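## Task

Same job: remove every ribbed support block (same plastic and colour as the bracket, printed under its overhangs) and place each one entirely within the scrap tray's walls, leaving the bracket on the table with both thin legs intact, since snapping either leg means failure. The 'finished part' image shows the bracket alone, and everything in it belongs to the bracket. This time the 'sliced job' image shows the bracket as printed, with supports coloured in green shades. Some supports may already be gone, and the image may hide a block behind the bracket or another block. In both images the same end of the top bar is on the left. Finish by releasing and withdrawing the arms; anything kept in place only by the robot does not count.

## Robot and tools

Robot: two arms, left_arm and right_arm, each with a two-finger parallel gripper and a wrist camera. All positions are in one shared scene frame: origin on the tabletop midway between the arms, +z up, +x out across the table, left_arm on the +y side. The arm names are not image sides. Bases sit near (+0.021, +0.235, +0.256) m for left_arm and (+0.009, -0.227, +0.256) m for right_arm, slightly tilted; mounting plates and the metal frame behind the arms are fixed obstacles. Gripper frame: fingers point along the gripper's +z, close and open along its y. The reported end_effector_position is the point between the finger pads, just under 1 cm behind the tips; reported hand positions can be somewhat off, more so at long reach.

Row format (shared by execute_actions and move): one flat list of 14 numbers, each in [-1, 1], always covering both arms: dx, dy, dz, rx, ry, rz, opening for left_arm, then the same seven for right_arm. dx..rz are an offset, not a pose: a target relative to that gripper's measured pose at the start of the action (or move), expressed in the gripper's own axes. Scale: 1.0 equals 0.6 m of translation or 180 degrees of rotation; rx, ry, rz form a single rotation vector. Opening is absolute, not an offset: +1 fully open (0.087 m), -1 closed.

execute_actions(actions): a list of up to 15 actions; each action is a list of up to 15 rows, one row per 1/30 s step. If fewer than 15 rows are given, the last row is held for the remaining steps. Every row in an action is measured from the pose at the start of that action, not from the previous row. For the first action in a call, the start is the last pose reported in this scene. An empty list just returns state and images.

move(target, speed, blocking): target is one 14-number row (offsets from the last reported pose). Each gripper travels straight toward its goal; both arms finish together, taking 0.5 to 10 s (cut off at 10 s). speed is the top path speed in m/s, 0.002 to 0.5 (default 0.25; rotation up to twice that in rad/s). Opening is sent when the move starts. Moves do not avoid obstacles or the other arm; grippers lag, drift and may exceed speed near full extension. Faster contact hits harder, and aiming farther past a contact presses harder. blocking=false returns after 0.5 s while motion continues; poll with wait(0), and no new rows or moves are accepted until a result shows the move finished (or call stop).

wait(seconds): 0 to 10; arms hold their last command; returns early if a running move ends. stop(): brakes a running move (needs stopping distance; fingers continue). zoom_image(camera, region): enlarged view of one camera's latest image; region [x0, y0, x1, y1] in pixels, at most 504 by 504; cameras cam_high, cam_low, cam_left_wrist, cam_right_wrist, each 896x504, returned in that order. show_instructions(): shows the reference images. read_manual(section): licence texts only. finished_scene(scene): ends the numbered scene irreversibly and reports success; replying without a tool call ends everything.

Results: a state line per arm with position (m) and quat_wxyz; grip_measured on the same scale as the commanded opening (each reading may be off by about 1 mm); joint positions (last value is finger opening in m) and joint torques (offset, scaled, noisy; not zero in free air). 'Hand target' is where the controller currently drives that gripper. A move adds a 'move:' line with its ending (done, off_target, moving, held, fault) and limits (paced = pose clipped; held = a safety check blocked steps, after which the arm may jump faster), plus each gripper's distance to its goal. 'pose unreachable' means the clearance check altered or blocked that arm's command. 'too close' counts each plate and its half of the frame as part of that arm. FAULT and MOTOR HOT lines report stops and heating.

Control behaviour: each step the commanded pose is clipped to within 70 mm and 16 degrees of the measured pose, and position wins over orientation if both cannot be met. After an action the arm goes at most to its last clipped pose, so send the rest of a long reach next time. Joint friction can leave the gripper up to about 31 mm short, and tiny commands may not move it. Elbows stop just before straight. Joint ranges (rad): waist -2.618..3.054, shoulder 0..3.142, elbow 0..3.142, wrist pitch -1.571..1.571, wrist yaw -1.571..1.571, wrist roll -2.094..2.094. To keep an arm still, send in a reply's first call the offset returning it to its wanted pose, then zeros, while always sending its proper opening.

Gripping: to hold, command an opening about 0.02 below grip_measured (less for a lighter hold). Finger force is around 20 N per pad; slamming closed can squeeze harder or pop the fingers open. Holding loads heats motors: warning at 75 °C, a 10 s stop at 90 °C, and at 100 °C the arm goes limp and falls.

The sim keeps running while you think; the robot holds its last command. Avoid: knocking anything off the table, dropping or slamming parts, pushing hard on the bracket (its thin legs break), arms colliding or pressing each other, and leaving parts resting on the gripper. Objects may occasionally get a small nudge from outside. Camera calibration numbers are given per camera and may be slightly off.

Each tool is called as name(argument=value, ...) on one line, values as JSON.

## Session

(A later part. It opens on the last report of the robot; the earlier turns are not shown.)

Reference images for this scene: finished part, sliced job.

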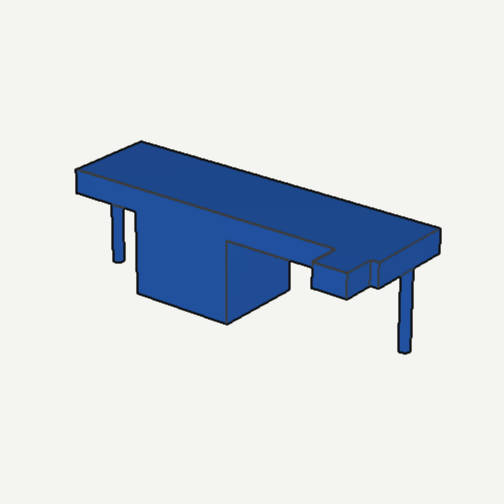

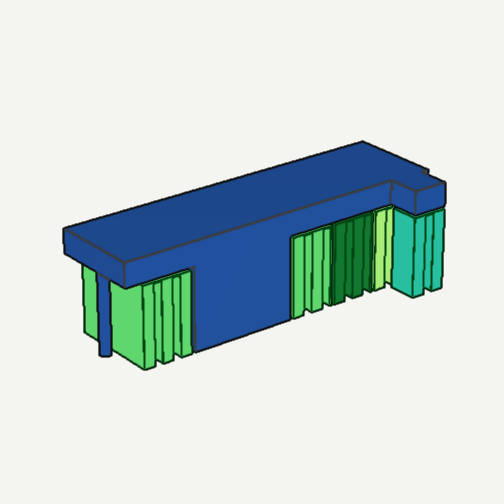

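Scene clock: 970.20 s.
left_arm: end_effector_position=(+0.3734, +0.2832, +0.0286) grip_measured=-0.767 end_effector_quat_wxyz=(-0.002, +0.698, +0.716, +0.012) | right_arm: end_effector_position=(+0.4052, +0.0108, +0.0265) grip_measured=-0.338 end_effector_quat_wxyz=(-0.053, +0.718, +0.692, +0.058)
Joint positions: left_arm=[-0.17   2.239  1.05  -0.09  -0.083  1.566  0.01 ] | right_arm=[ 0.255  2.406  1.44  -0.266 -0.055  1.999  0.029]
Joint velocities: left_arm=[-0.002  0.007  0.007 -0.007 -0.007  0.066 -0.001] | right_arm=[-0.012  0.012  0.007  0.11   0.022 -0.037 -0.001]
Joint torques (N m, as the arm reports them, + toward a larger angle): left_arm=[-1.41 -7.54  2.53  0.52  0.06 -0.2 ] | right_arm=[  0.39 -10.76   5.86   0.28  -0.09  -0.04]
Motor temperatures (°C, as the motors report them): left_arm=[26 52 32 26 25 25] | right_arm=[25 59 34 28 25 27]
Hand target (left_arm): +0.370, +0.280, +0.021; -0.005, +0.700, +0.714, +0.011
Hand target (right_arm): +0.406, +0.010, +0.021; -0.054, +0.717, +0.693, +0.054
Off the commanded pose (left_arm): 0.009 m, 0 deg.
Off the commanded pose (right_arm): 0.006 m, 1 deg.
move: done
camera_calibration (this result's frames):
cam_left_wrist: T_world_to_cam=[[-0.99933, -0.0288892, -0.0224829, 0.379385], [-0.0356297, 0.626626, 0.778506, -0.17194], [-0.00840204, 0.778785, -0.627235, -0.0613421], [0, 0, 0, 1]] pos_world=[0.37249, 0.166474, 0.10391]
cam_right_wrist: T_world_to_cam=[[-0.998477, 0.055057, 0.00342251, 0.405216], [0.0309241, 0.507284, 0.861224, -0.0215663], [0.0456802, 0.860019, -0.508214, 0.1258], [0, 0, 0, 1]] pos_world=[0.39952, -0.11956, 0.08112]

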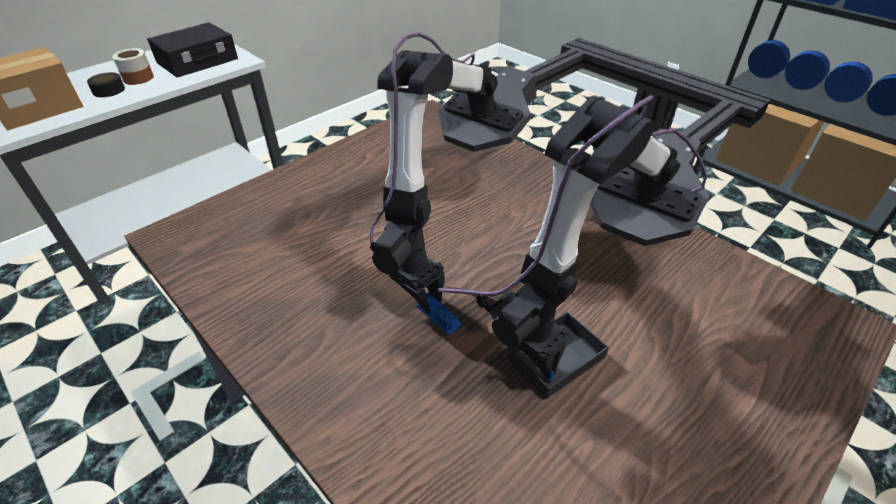

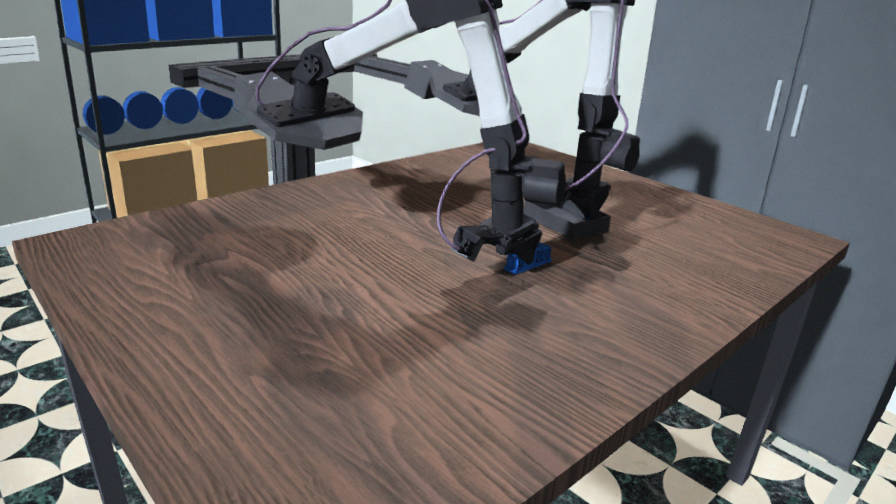

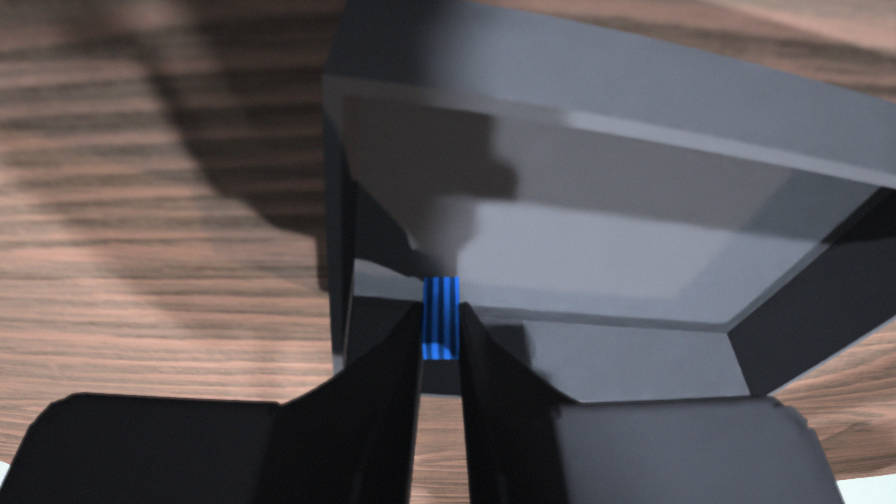

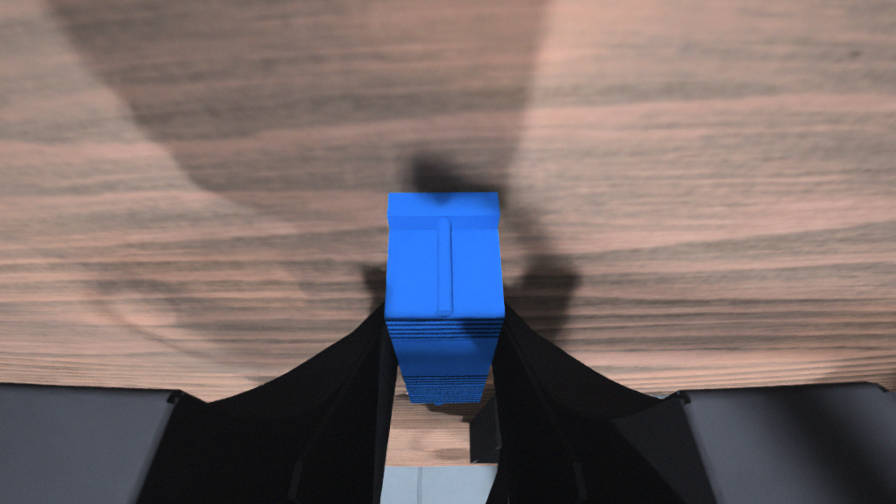

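execute_actions(actions=[[[0,0,0,0,0,0,-0.78,0,0,0.011,0,0,0,-0.385],[0,0,0,0,0,0,-0.765,0,0,0.011,0,0,0,-0.385],[0,0,0,0,0,0,-0.75,0,0,0.011,0,0,0,-0.385],[0,0,0,0,0,0,-0.735,0,0,0.011,0,0,0,-0.385],[0,0,0,0,0,0,-0.72,0,0,0.011,0,0,0,-0.385],[0,0,0,0,0,0,-0.70,0,0,0.011,0,0,0,-0.385],[0,0,0,0,0,0,-0.68,0,0,0.011,0,0,0,-0.385],[0,0,0,0,0,0,-0.65,0,0,0.011,0,0,0,-0.385],[0,0,0,0,0,0,-0.62,0,0,0.011,0,0,0,-0.385],[0,0,0,0,0,0,-0.60,0,0,0.011,0,0,0,-0.385],[0,0,0,0,0,0,-0.58,0,0,0.011,0,0,0,-0.385]]])

move(target=[0,-0.008,-0.11,0,0,0,-0.58,0,0,0.011,0,0,0,-0.385], speed=0.1)

Scene clock: 980.77 s.
left_arm: end_effector_position=(+0.3742, +0.2832, +0.0286) grip_measured=-0.580 end_effector_quat_wxyz=(-0.000, +0.698, +0.716, +0.013) | right_arm: end_effector_position=(+0.4052, +0.0108, +0.0265) grip_measured=-0.338 end_effector_quat_wxyz=(-0.053, +0.718, +0.692, +0.058)
Joint positions: left_arm=[-0.17   2.239  1.05  -0.087 -0.083  1.565  0.018] | right_arm=[ 0.255  2.406  1.44  -0.266 -0.055  1.999  0.029]
Joint velocities: left_arm=[-0.002  0.002 -0.022 -0.007 -0.037 -0.066 -0.001] | right_arm=[-0.002 -0.017  0.007  0.022 -0.007  0.037  0.   ]
Joint torques (N m, as the arm reports them, + toward a larger angle): left_arm=[-0.28 -9.6   2.41  0.32  0.11 -0.15] | right_arm=[  0.79 -10.65   4.9    0.48  -0.08   0.07]
Motor temperatures (°C, as the motors report them): left_arm=[26 51 32 26 25 25] | right_arm=[25 58 34 28 25 27]
Hand target (left_arm): +0.373, +0.283, +0.029; -0.002, +0.698, +0.716, +0.012
Hand target (right_arm): +0.405, +0.012, +0.020; -0.053, +0.718, +0.692, +0.058
Off the commanded pose (left_arm): 0.001 m, 0 deg.
Off the commanded pose (right_arm): 0.007 m, 0 deg.
camera_calibration (this result's frames):
cam_left_wrist: T_world_to_cam=[[-0.999218, -0.0298689, -0.0259223, 0.38053], [-0.038923, 0.62655, 0.778409, -0.170674], [-0.00700861, 0.778809, -0.627223, -0.0618679], [0, 0, 0, 1]] pos_world=[0.373156, 0.166485, 0.103913]
cam_right_wrist: T_world_to_cam=[[-0.998477, 0.055057, 0.00342251, 0.405216], [0.0309241, 0.507284, 0.861224, -0.0215663], [0.0456802, 0.860019, -0.508214, 0.1258], [0, 0, 0, 1]] pos_world=[0.39952, -0.11956, 0.08112]

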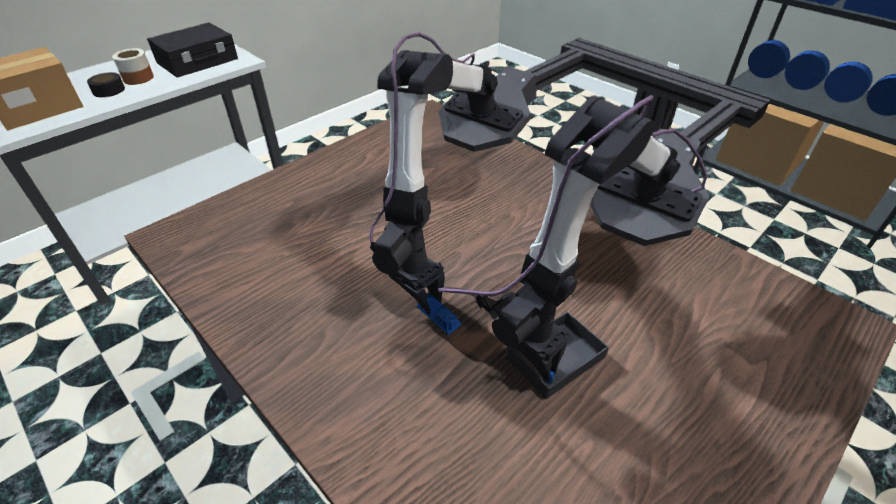

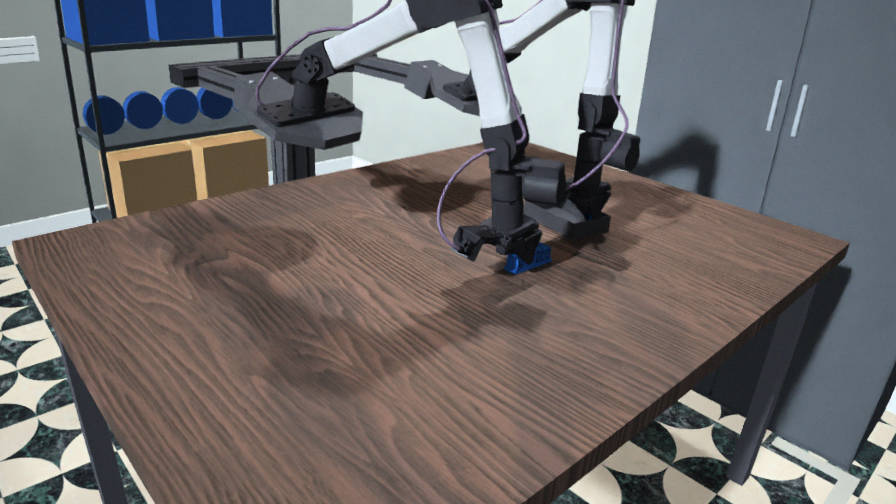

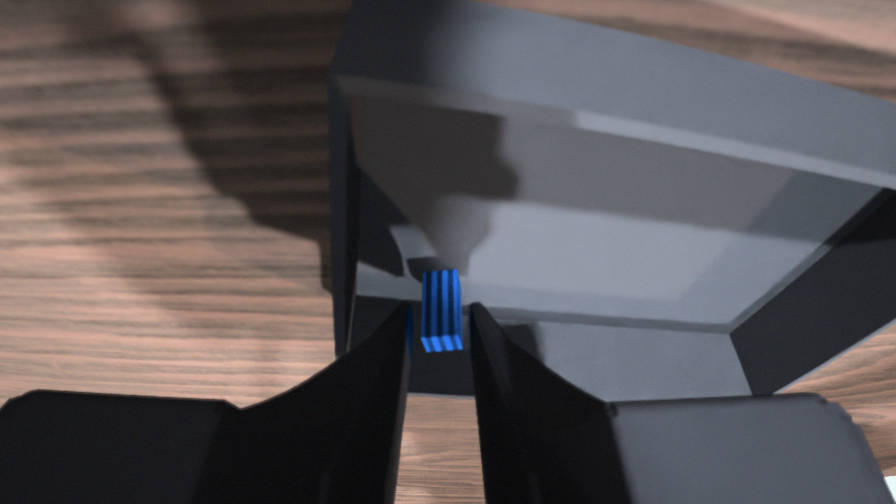

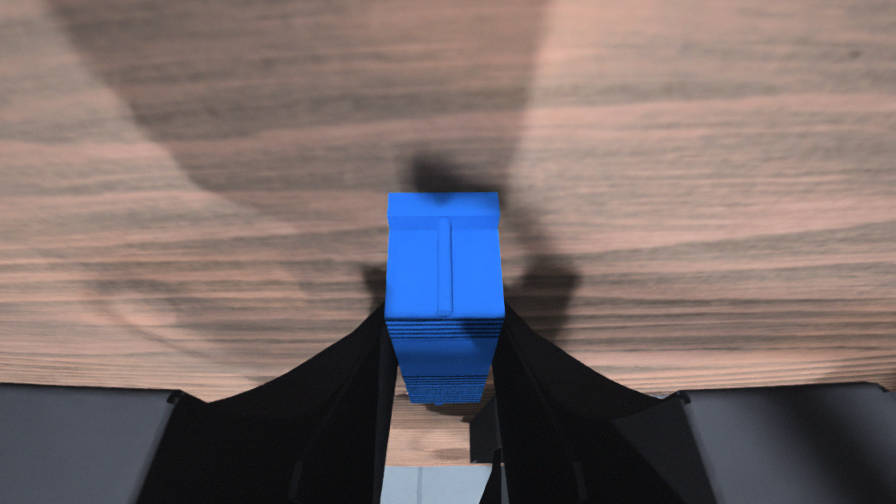

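Scene clock: 981.97 s.
left_arm: end_effector_position=(+0.3842, +0.2856, +0.0954) grip_measured=-0.580 end_effector_quat_wxyz=(+0.014, +0.696, +0.718, +0.026) | right_arm: end_effector_position=(+0.4052, +0.0108, +0.0265) grip_measured=-0.338 end_effector_quat_wxyz=(-0.053, +0.718, +0.692, +0.058)
Joint positions: left_arm=[-0.175  2.001  1.003 -0.24  -0.083  1.557  0.018] | right_arm=[ 0.255  2.406  1.44  -0.266 -0.055  1.999  0.029]
Joint velocities: left_arm=[-0.002 -0.002  0.007  0.022  0.037 -0.022 -0.   ] | right_arm=[ 0.002 -0.007 -0.002  0.022  0.037 -0.022  0.001]
Joint torques (N m, as the arm reports them, + toward a larger angle): left_arm=[-1.2  -9.82  1.36  0.22  0.08 -0.22] | right_arm=[  0.71 -10.64   4.94   0.47  -0.07   0.06]
Motor temperatures (°C, as the motors report them): left_arm=[26 51 32 26 25 25] | right_arm=[25 58 34 28 25 27]
Hand target (left_arm): +0.369, +0.282, +0.095; -0.000, +0.698, +0.716, +0.013
Hand target (right_arm): +0.405, +0.012, +0.020; -0.053, +0.718, +0.692, +0.058
Off the commanded pose (left_arm): 0.016 m, 2 deg.
Off the commanded pose (right_arm): 0.007 m, 0 deg.
move: off_target (left_arm)
camera_calibration (this result's frames):
cam_left_wrist: T_world_to_cam=[[-0.997352, -0.0352017, -0.0636305, 0.39677], [-0.0716179, 0.627163, 0.775588, -0.211105], [0.0126046, 0.778092, -0.628024, -0.0289709], [0, 0, 0, 1]] pos_world=[0.380966, 0.168906, 0.170783]
cam_right_wrist: T_world_to_cam=[[-0.998477, 0.055057, 0.00342251, 0.405216], [0.0309241, 0.507284, 0.861224, -0.0215663], [0.0456802, 0.860019, -0.508214, 0.1258], [0, 0, 0, 1]] pos_world=[0.39952, -0.11956, 0.08112]

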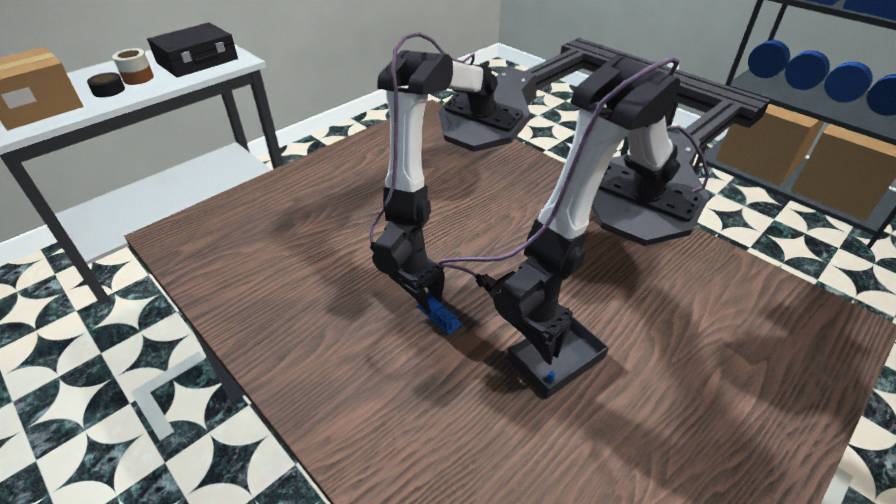

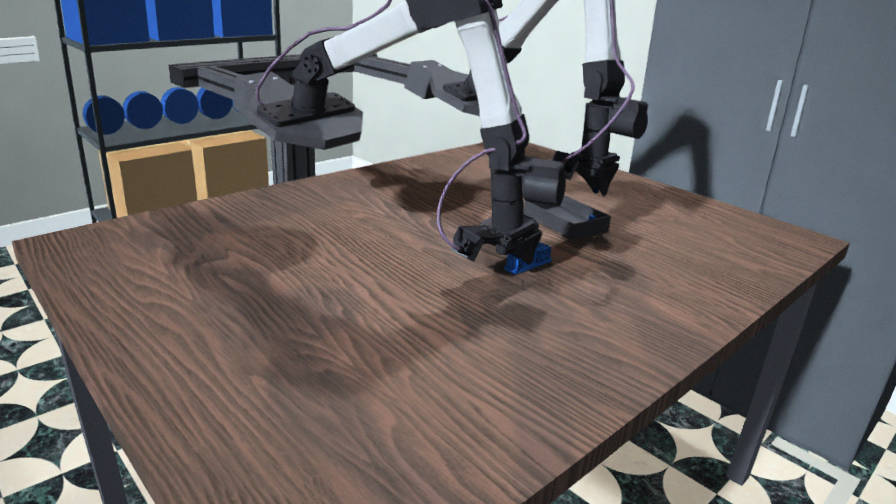

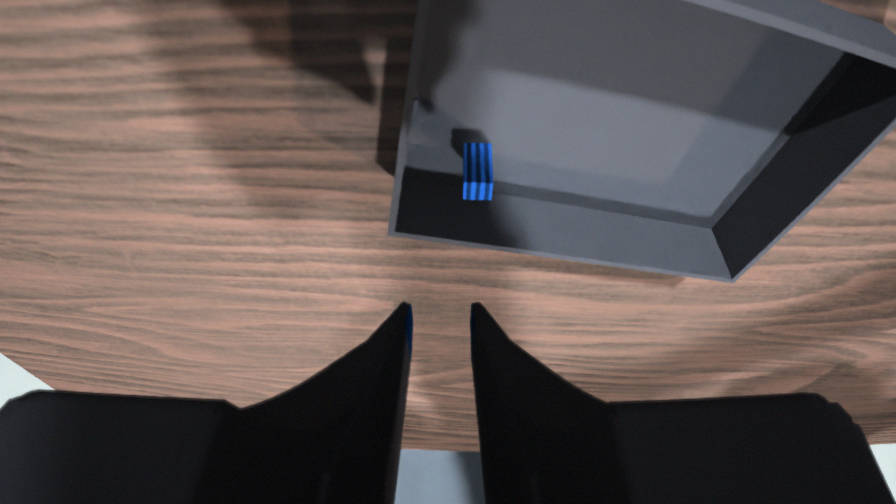

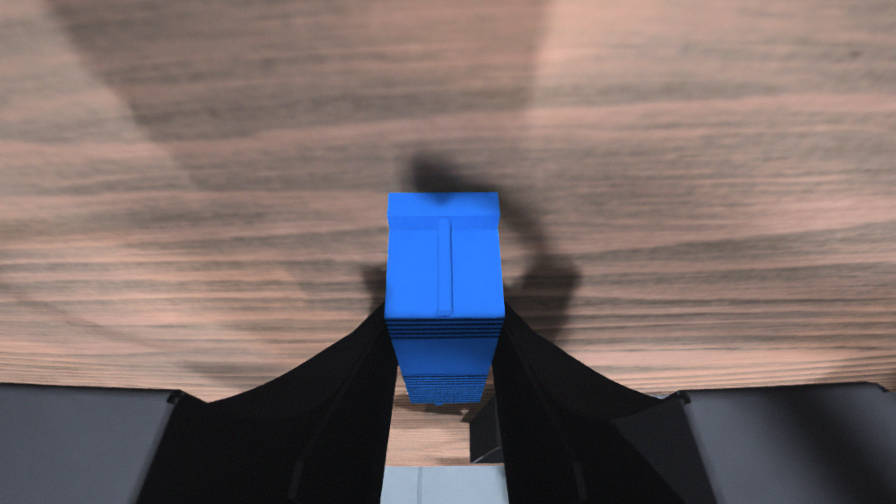

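execute_actions(actions=[])

Scene clock: 996.33 s.
left_arm: end_effector_position=(+0.3837, +0.2855, +0.0954) grip_measured=-0.580 end_effector_quat_wxyz=(+0.013, +0.696, +0.718, +0.025) | right_arm: end_effector_position=(+0.4052, +0.0108, +0.0265) grip_measured=-0.338 end_effector_quat_wxyz=(-0.053, +0.718, +0.692, +0.058)
Joint positions: left_arm=[-0.175  2.001  1.003 -0.242 -0.083  1.557  0.018] | right_arm=[ 0.255  2.406  1.44  -0.266 -0.055  1.999  0.029]
Joint velocities: left_arm=[ 0.007 -0.027 -0.007  0.037 -0.007  0.022 -0.001] | right_arm=[ 0.002  0.002 -0.007  0.022 -0.007 -0.007 -0.001]
Joint torques (N m, as the arm reports them, + toward a larger angle): left_arm=[-1.26 -9.85  1.33  0.25  0.06 -0.24] | right_arm=[  0.7  -10.69   4.88   0.46  -0.11   0.04]
Motor temperatures (°C, as the motors report them): left_arm=[26 52 31 26 25 25] | right_arm=[25 57 34 28 25 27]
Hand target (left_arm): +0.369, +0.282, +0.095; -0.000, +0.698, +0.716, +0.013
Hand target (right_arm): +0.405, +0.012, +0.020; -0.053, +0.718, +0.692, +0.058
Off the commanded pose (left_arm): 0.016 m, 2 deg.
Off the commanded pose (right_arm): 0.007 m, 0 deg.
camera_calibration (this result's frames):
cam_left_wrist: T_world_to_cam=[[-0.997462, -0.0354604, -0.0617376, 0.396221], [-0.070308, 0.62718, 0.775695, -0.211632], [0.0112141, 0.778067, -0.628082, -0.028428], [0, 0, 0, 1]] pos_world=[0.380655, 0.168901, 0.170769]
cam_right_wrist: T_world_to_cam=[[-0.998477, 0.055057, 0.00342251, 0.405216], [0.0309241, 0.507284, 0.861224, -0.0215663], [0.0456802, 0.860019, -0.508214, 0.1258], [0, 0, 0, 1]] pos_world=[0.39952, -0.11956, 0.08112]

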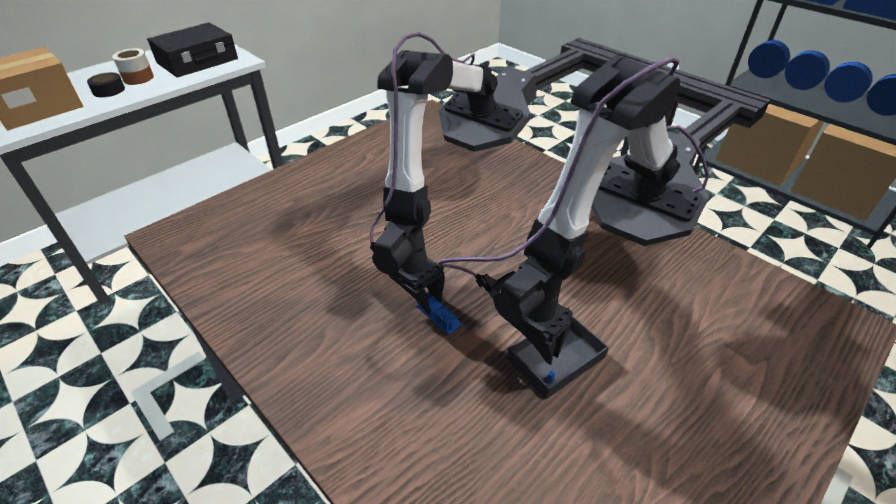

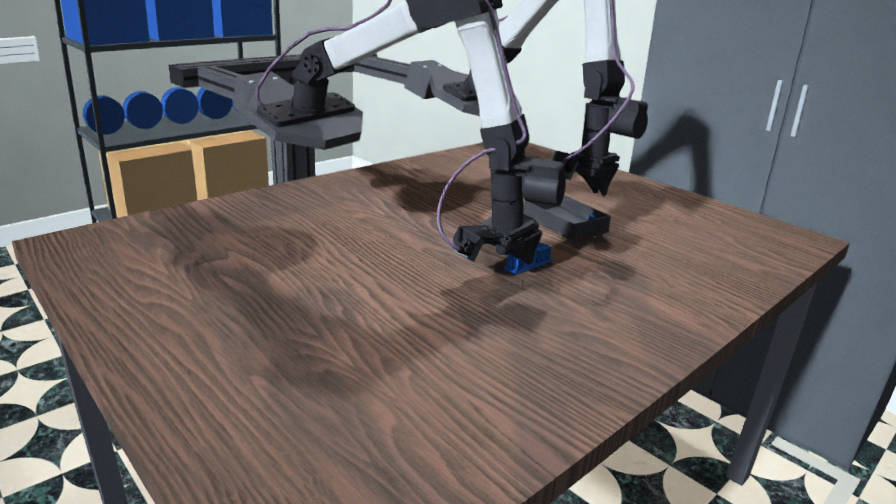

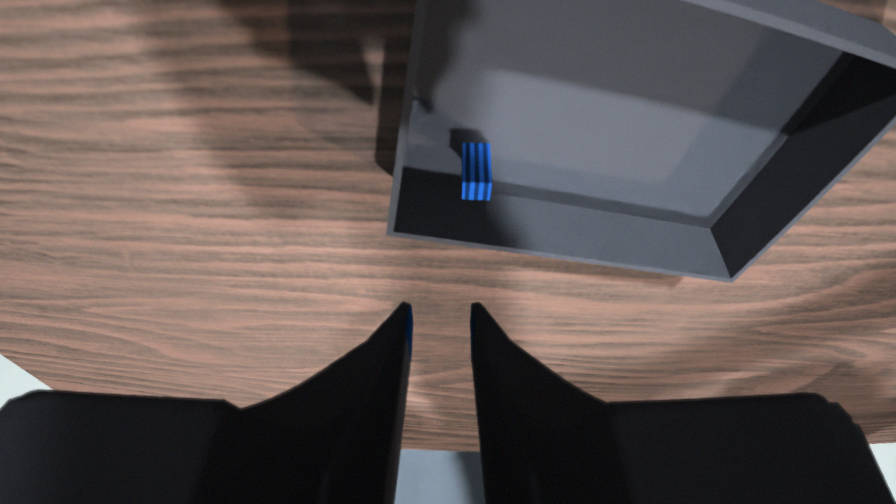

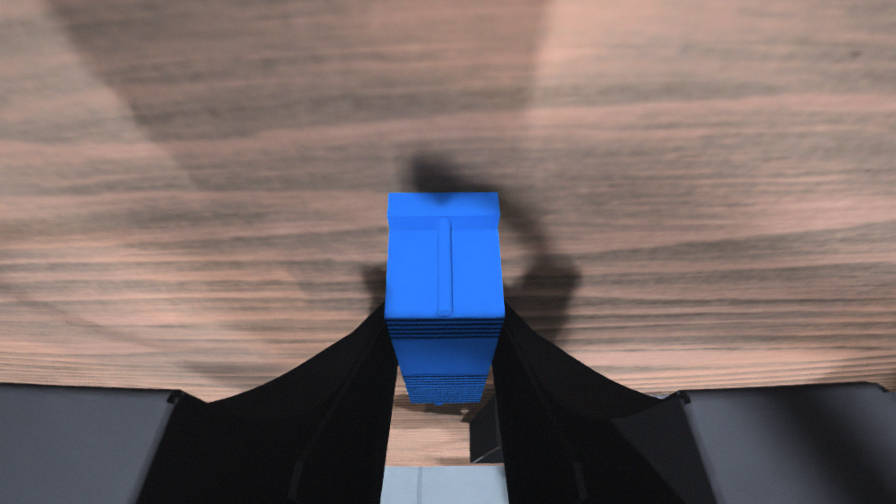

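move(target=[-0.361,0.0357,0.0085,0,0,-0.955,-0.08,0,0,0.011,0,0,0,-0.385], speed=0.45)

Scene clock: 1017.87 s.
left_arm: end_effector_position=(+0.4282, +0.0663, +0.1045) grip_measured=-0.080 end_effector_quat_wxyz=(+0.036, -0.669, +0.741, -0.038) | right_arm: end_effector_position=(+0.4052, +0.0108, +0.0265) grip_measured=-0.338 end_effector_quat_wxyz=(-0.053, +0.718, +0.692, +0.058)
Joint positions: left_arm=[-0.516  2.147  1.297 -0.379 -0.177 -1.771  0.04 ] | right_arm=[ 0.255  2.406  1.44  -0.266 -0.055  1.999  0.029]
Joint velocities: left_arm=[ 0.002  0.007  0.002  0.051  0.022 -0.037 -0.001] | right_arm=[-0.007  0.012  0.002  0.022 -0.022 -0.007 -0.001]
Joint torques (N m, as the arm reports them, + toward a larger angle): left_arm=[-2.17 -8.48  3.35  0.45 -0.11 -0.21] | right_arm=[  0.69 -10.64   4.94   0.48  -0.1    0.04]
Motor temperatures (°C, as the motors report them): left_arm=[25 52 31 26 25 25] | right_arm=[25 56 34 28 25 27]
Hand target (left_arm): +0.410, +0.067, +0.089; +0.024, -0.667, +0.744, -0.014
Hand target (right_arm): +0.405, +0.012, +0.020; -0.053, +0.718, +0.692, +0.058
Off the commanded pose (left_arm): 0.023 m, 3 deg.
Off the commanded pose (right_arm): 0.007 m, 0 deg.
move: off_target (left_arm)
camera_calibration (this result's frames):
cam_left_wrist: T_world_to_cam=[[0.990748, -0.0961417, 0.0957859, -0.430489], [-0.135129, -0.633402, 0.761933, 0.0346951], [-0.0125825, -0.767827, -0.640534, 0.261367], [0, 0, 0, 1]] pos_world=[0.434483, 0.181273, 0.182214]
cam_right_wrist: T_world_to_cam=[[-0.998477, 0.055057, 0.00342251, 0.405216], [0.0309241, 0.507284, 0.861224, -0.0215663], [0.0456802, 0.860019, -0.508214, 0.1258], [0, 0, 0, 1]] pos_world=[0.39952, -0.11956, 0.08112]

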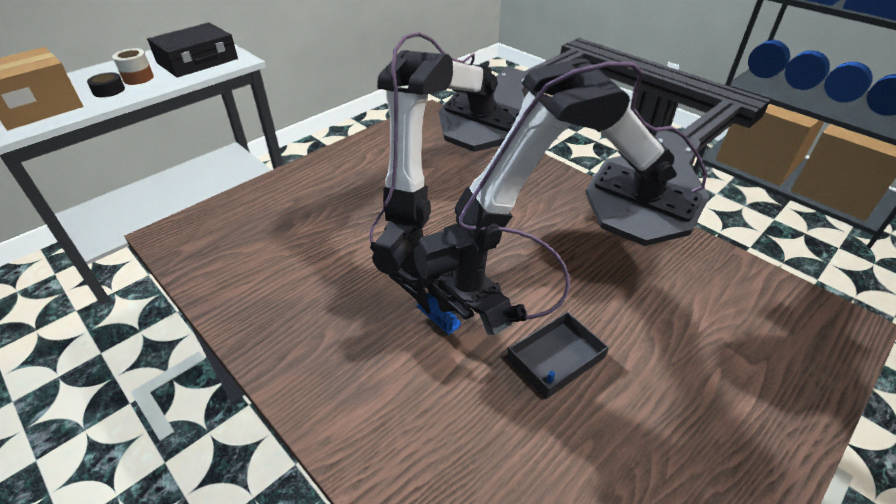

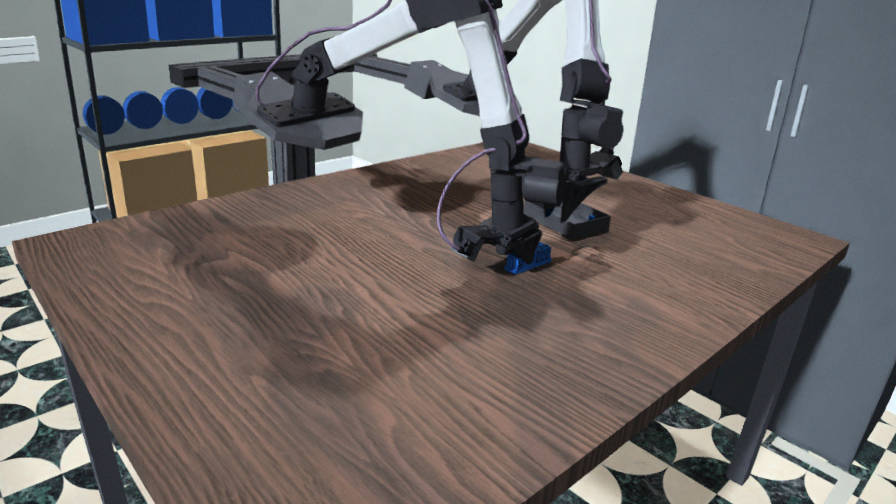

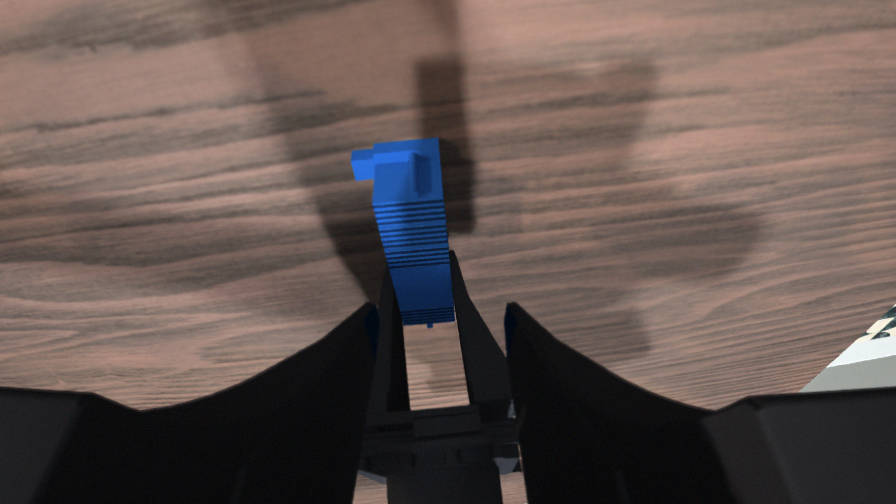

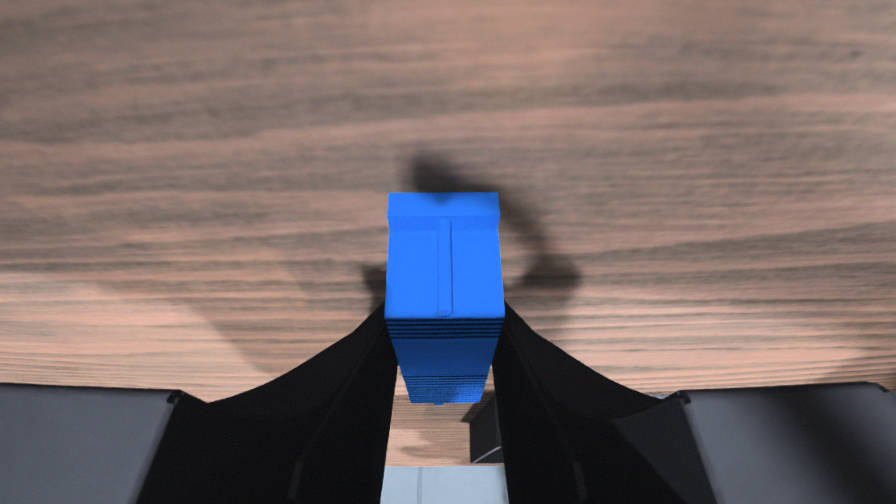

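zoom_image(camera="cam_left_wrist", region=[320,110,520,350])

Region (320, 110, 520, 350) of cam_left_wrist's 896x504 image, scaled by 2.100, with more detail than that image has.

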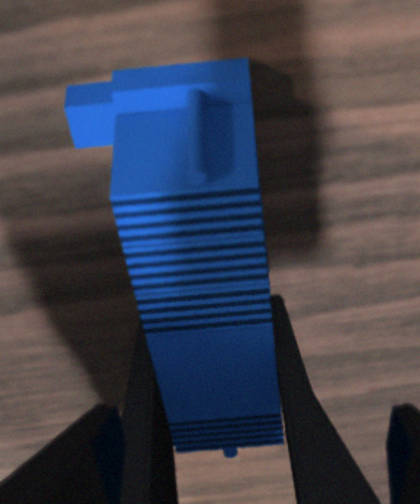

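move(target=[0.0368,0.0331,0.0676,-0.0444,0.0167,-0.026,-0.08,0,0,0.011,0,0,0,-0.385], speed=0.1)

Scene clock: 1043.83 s.
left_arm: end_effector_position=(+0.4167, +0.0519, +0.0686) grip_measured=-0.080 end_effector_quat_wxyz=(-0.019, -0.701, +0.713, -0.014) | right_arm: end_effector_position=(+0.4052, +0.0108, +0.0265) grip_measured=-0.338 end_effector_quat_wxyz=(-0.053, +0.718, +0.692, +0.058)
Joint positions: left_arm=[-0.516  2.288  1.386 -0.42  -0.107 -1.871  0.04 ] | right_arm=[ 0.255  2.406  1.44  -0.266 -0.055  1.999  0.029]
Joint velocities: left_arm=[-0.002 -0.002  0.007 -0.022  0.007  0.037  0.   ] | right_arm=[ 0.002 -0.007 -0.012 -0.051  0.007  0.081  0.   ]
Joint torques (N m, as the arm reports them, + toward a larger angle): left_arm=[-2.42 -8.99  6.07  0.12  0.09 -0.25] | right_arm=[  0.8  -10.66   4.88   0.46  -0.1    0.05]
Motor temperatures (°C, as the motors report them): left_arm=[26 51 32 26 25 25] | right_arm=[25 56 34 28 25 27]
Hand target (left_arm): +0.409, +0.046, +0.062; +0.031, +0.699, -0.715, +0.004
Hand target (right_arm): +0.405, +0.012, +0.020; -0.053, +0.718, +0.692, +0.058
Off the commanded pose (left_arm): 0.011 m, 2 deg.
Off the commanded pose (right_arm): 0.007 m, 0 deg.
move: off_target (left_arm)
camera_calibration (this result's frames):
cam_left_wrist: T_world_to_cam=[[0.999823, -0.0129381, -0.0136658, -0.417585], [0.00303877, -0.605649, 0.795726, -0.00992324], [-0.0185719, -0.795627, -0.605503, 0.228718], [0, 0, 0, 1]] pos_world=[0.421789, 0.170562, 0.140679]
cam_right_wrist: T_world_to_cam=[[-0.998477, 0.055057, 0.00342251, 0.405216], [0.0309241, 0.507284, 0.861224, -0.0215663], [0.0456802, 0.860019, -0.508214, 0.1258], [0, 0, 0, 1]] pos_world=[0.39952, -0.11956, 0.08112]

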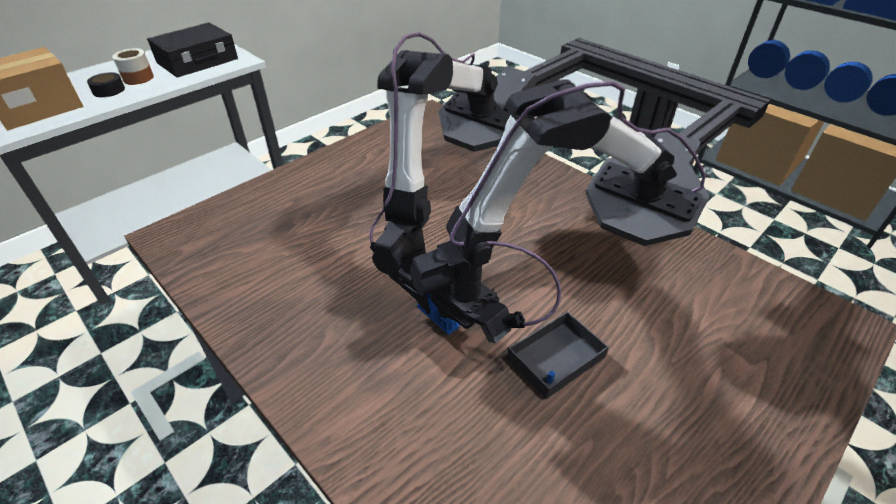

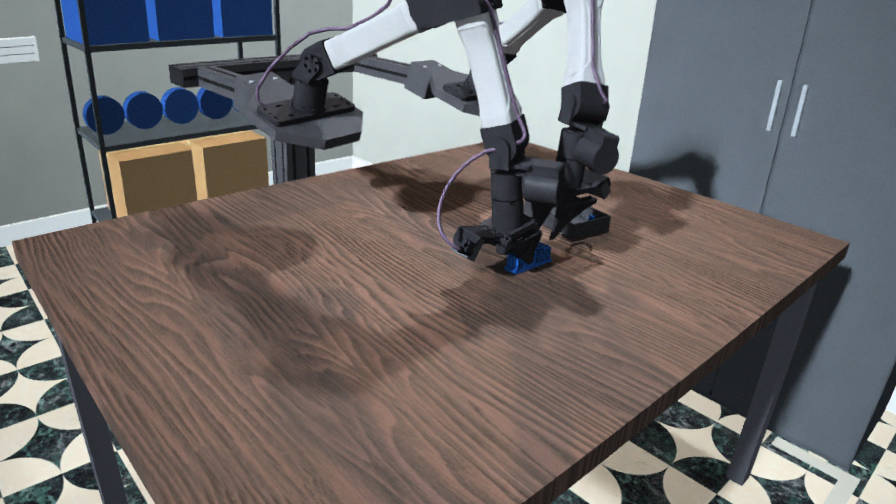

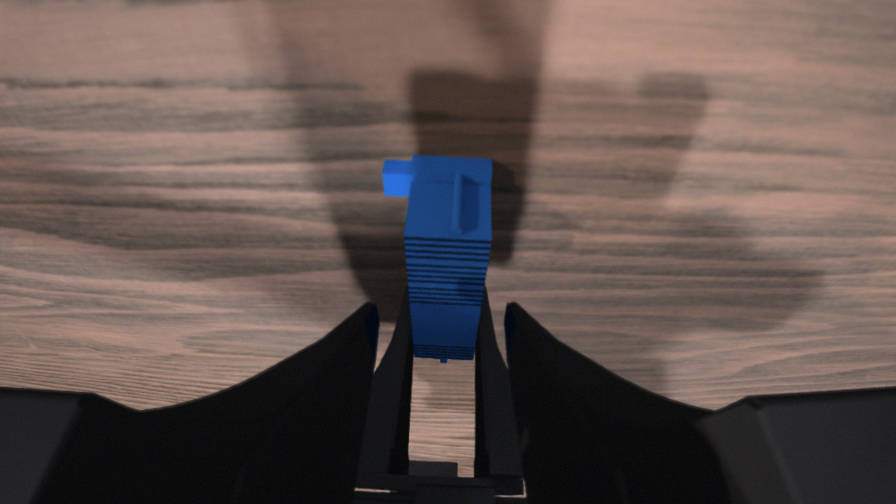

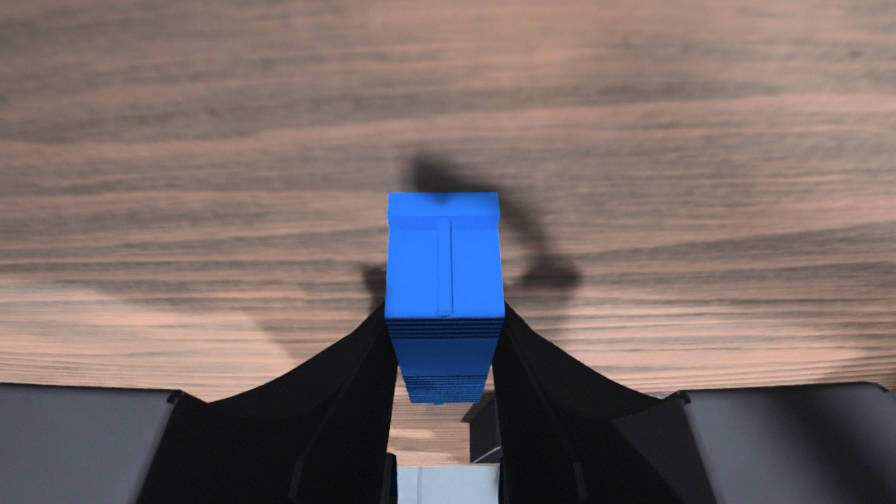

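zoom_image(camera="cam_left_wrist", region=[350,140,550,380])

Region (350, 140, 550, 380) of cam_left_wrist's 896x504 image, scaled by 2.100, with more detail than that image has.

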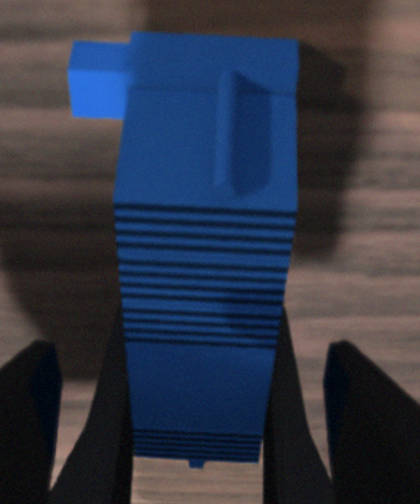

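move(target=[-0.0085,0.0042,0.0772,-0.01,0,0,-0.08,0,0,0.011,0,0,0,-0.385], speed=0.05)

zoom_image(camera="cam_left_wrist", region=[320,160,570,460])

Scene clock: 1075.00 s.
left_arm: end_effector_position=(+0.4085, +0.0518, +0.0465) grip_measured=-0.080 end_effector_quat_wxyz=(-0.037, -0.693, +0.720, -0.002) | right_arm: end_effector_position=(+0.4073, +0.0107, +0.0265) grip_measured=-0.338 end_effector_quat_wxyz=(-0.051, +0.722, +0.688, +0.059)
Joint positions: left_arm=[-0.505  2.362  1.421 -0.42  -0.084 -1.845  0.04 ] | right_arm=[ 0.255  2.406  1.44  -0.26  -0.051  2.011  0.029]
Joint velocities: left_arm=[-0.002  0.007  0.012  0.11  -0.022 -0.066 -0.001] | right_arm=[-0.002 -0.007 -0.002  0.007  0.007 -0.022 -0.001]
Joint torques (N m, as the arm reports them, + toward a larger angle): left_arm=[-0.27 -6.55  5.96  0.77 -0.12 -0.23] | right_arm=[  0.79 -10.7    4.84   0.41  -0.13  -0.08]
Motor temperatures (°C, as the motors report them): left_arm=[26 51 33 26 25 25] | right_arm=[25 56 34 28 25 27]
Hand target (left_arm): +0.412, +0.056, +0.024; +0.029, +0.700, -0.713, +0.003
Hand target (right_arm): +0.405, +0.012, +0.020; -0.053, +0.718, +0.692, +0.058
Off the commanded pose (left_arm): 0.025 m, 1 deg.
Off the commanded pose (right_arm): 0.007 m, 1 deg.
move: off_target (left_arm)
camera_calibration (this result's frames):
cam_left_wrist: T_world_to_cam=[[0.997787, -0.0348554, -0.0566284, -0.405698], [0.0244571, -0.599552, 0.799962, -0.00165578], [-0.0618347, -0.799576, -0.597373, 0.232531], [0, 0, 0, 1]] pos_world=[0.419219, 0.170793, 0.117258]
cam_right_wrist: T_world_to_cam=[[-0.997692, 0.0678852, -0.00160708, 0.406993], [0.0331926, 0.508198, 0.860601, -0.0224252], [0.0592387, 0.858561, -0.509278, 0.120324], [0, 0, 0, 1]] pos_world=[0.39967, -0.119538, 0.0812315]

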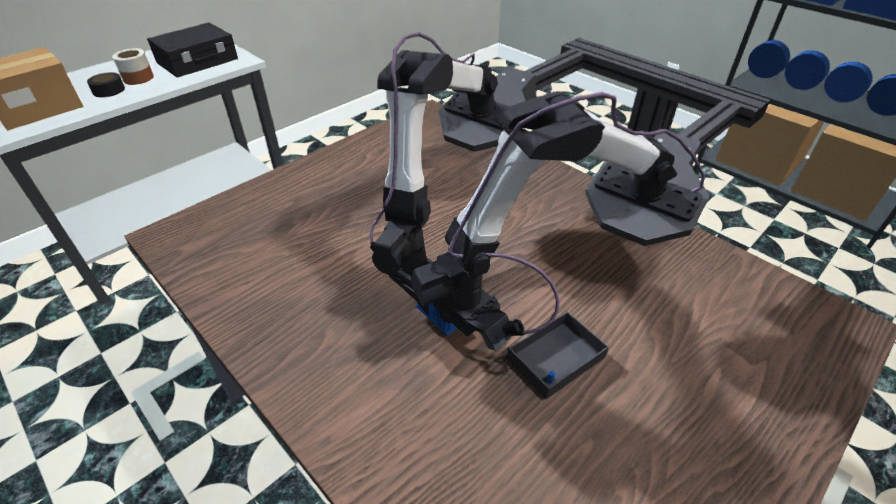

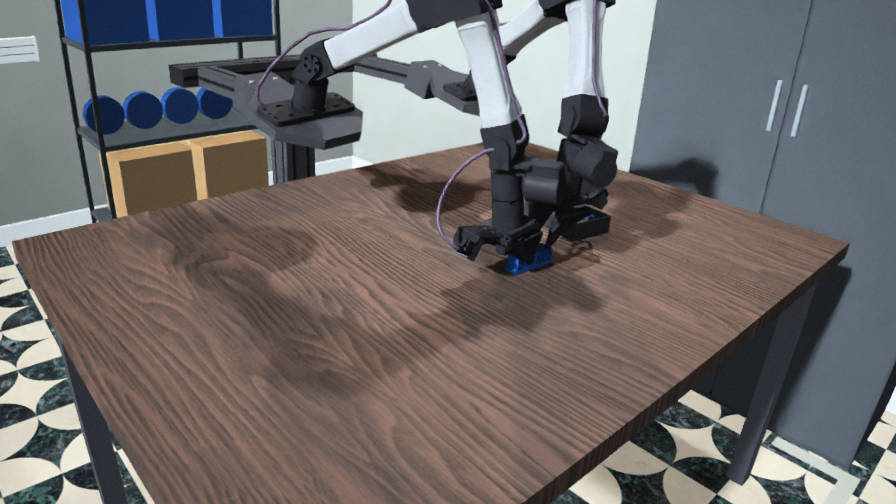

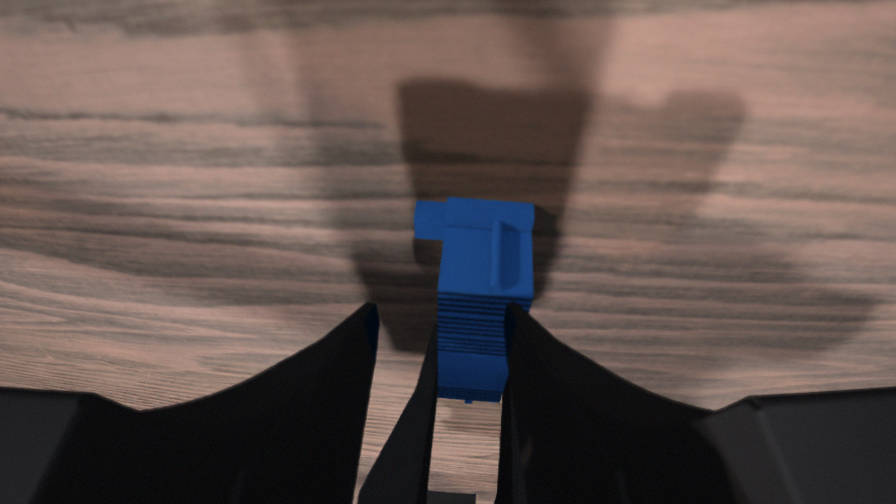

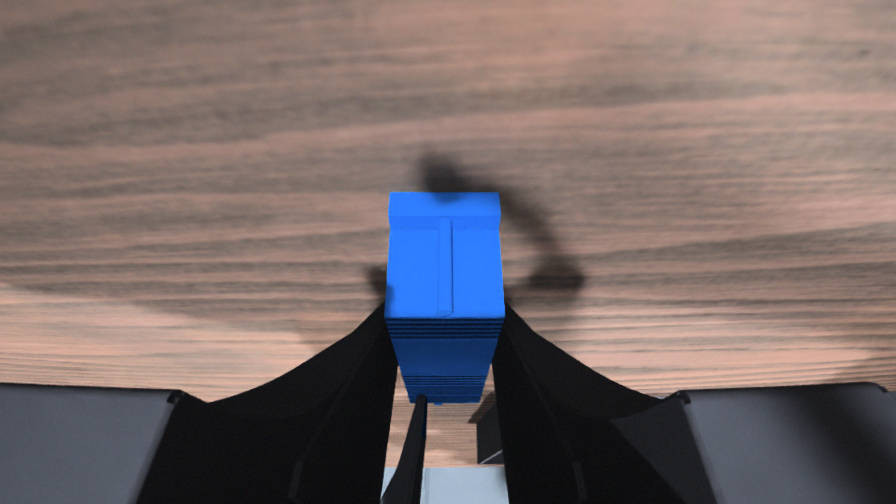

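Region (320, 160, 570, 460) of cam_left_wrist's 896x504 image, scaled by 1.680, with more detail than that image has.

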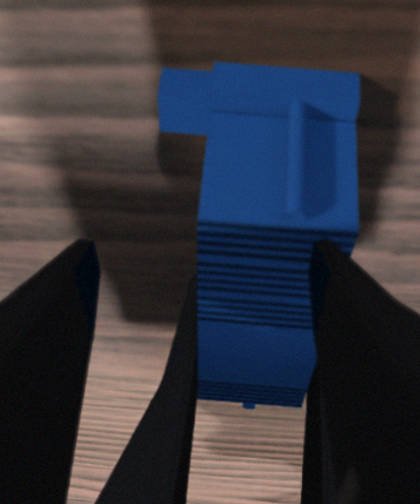

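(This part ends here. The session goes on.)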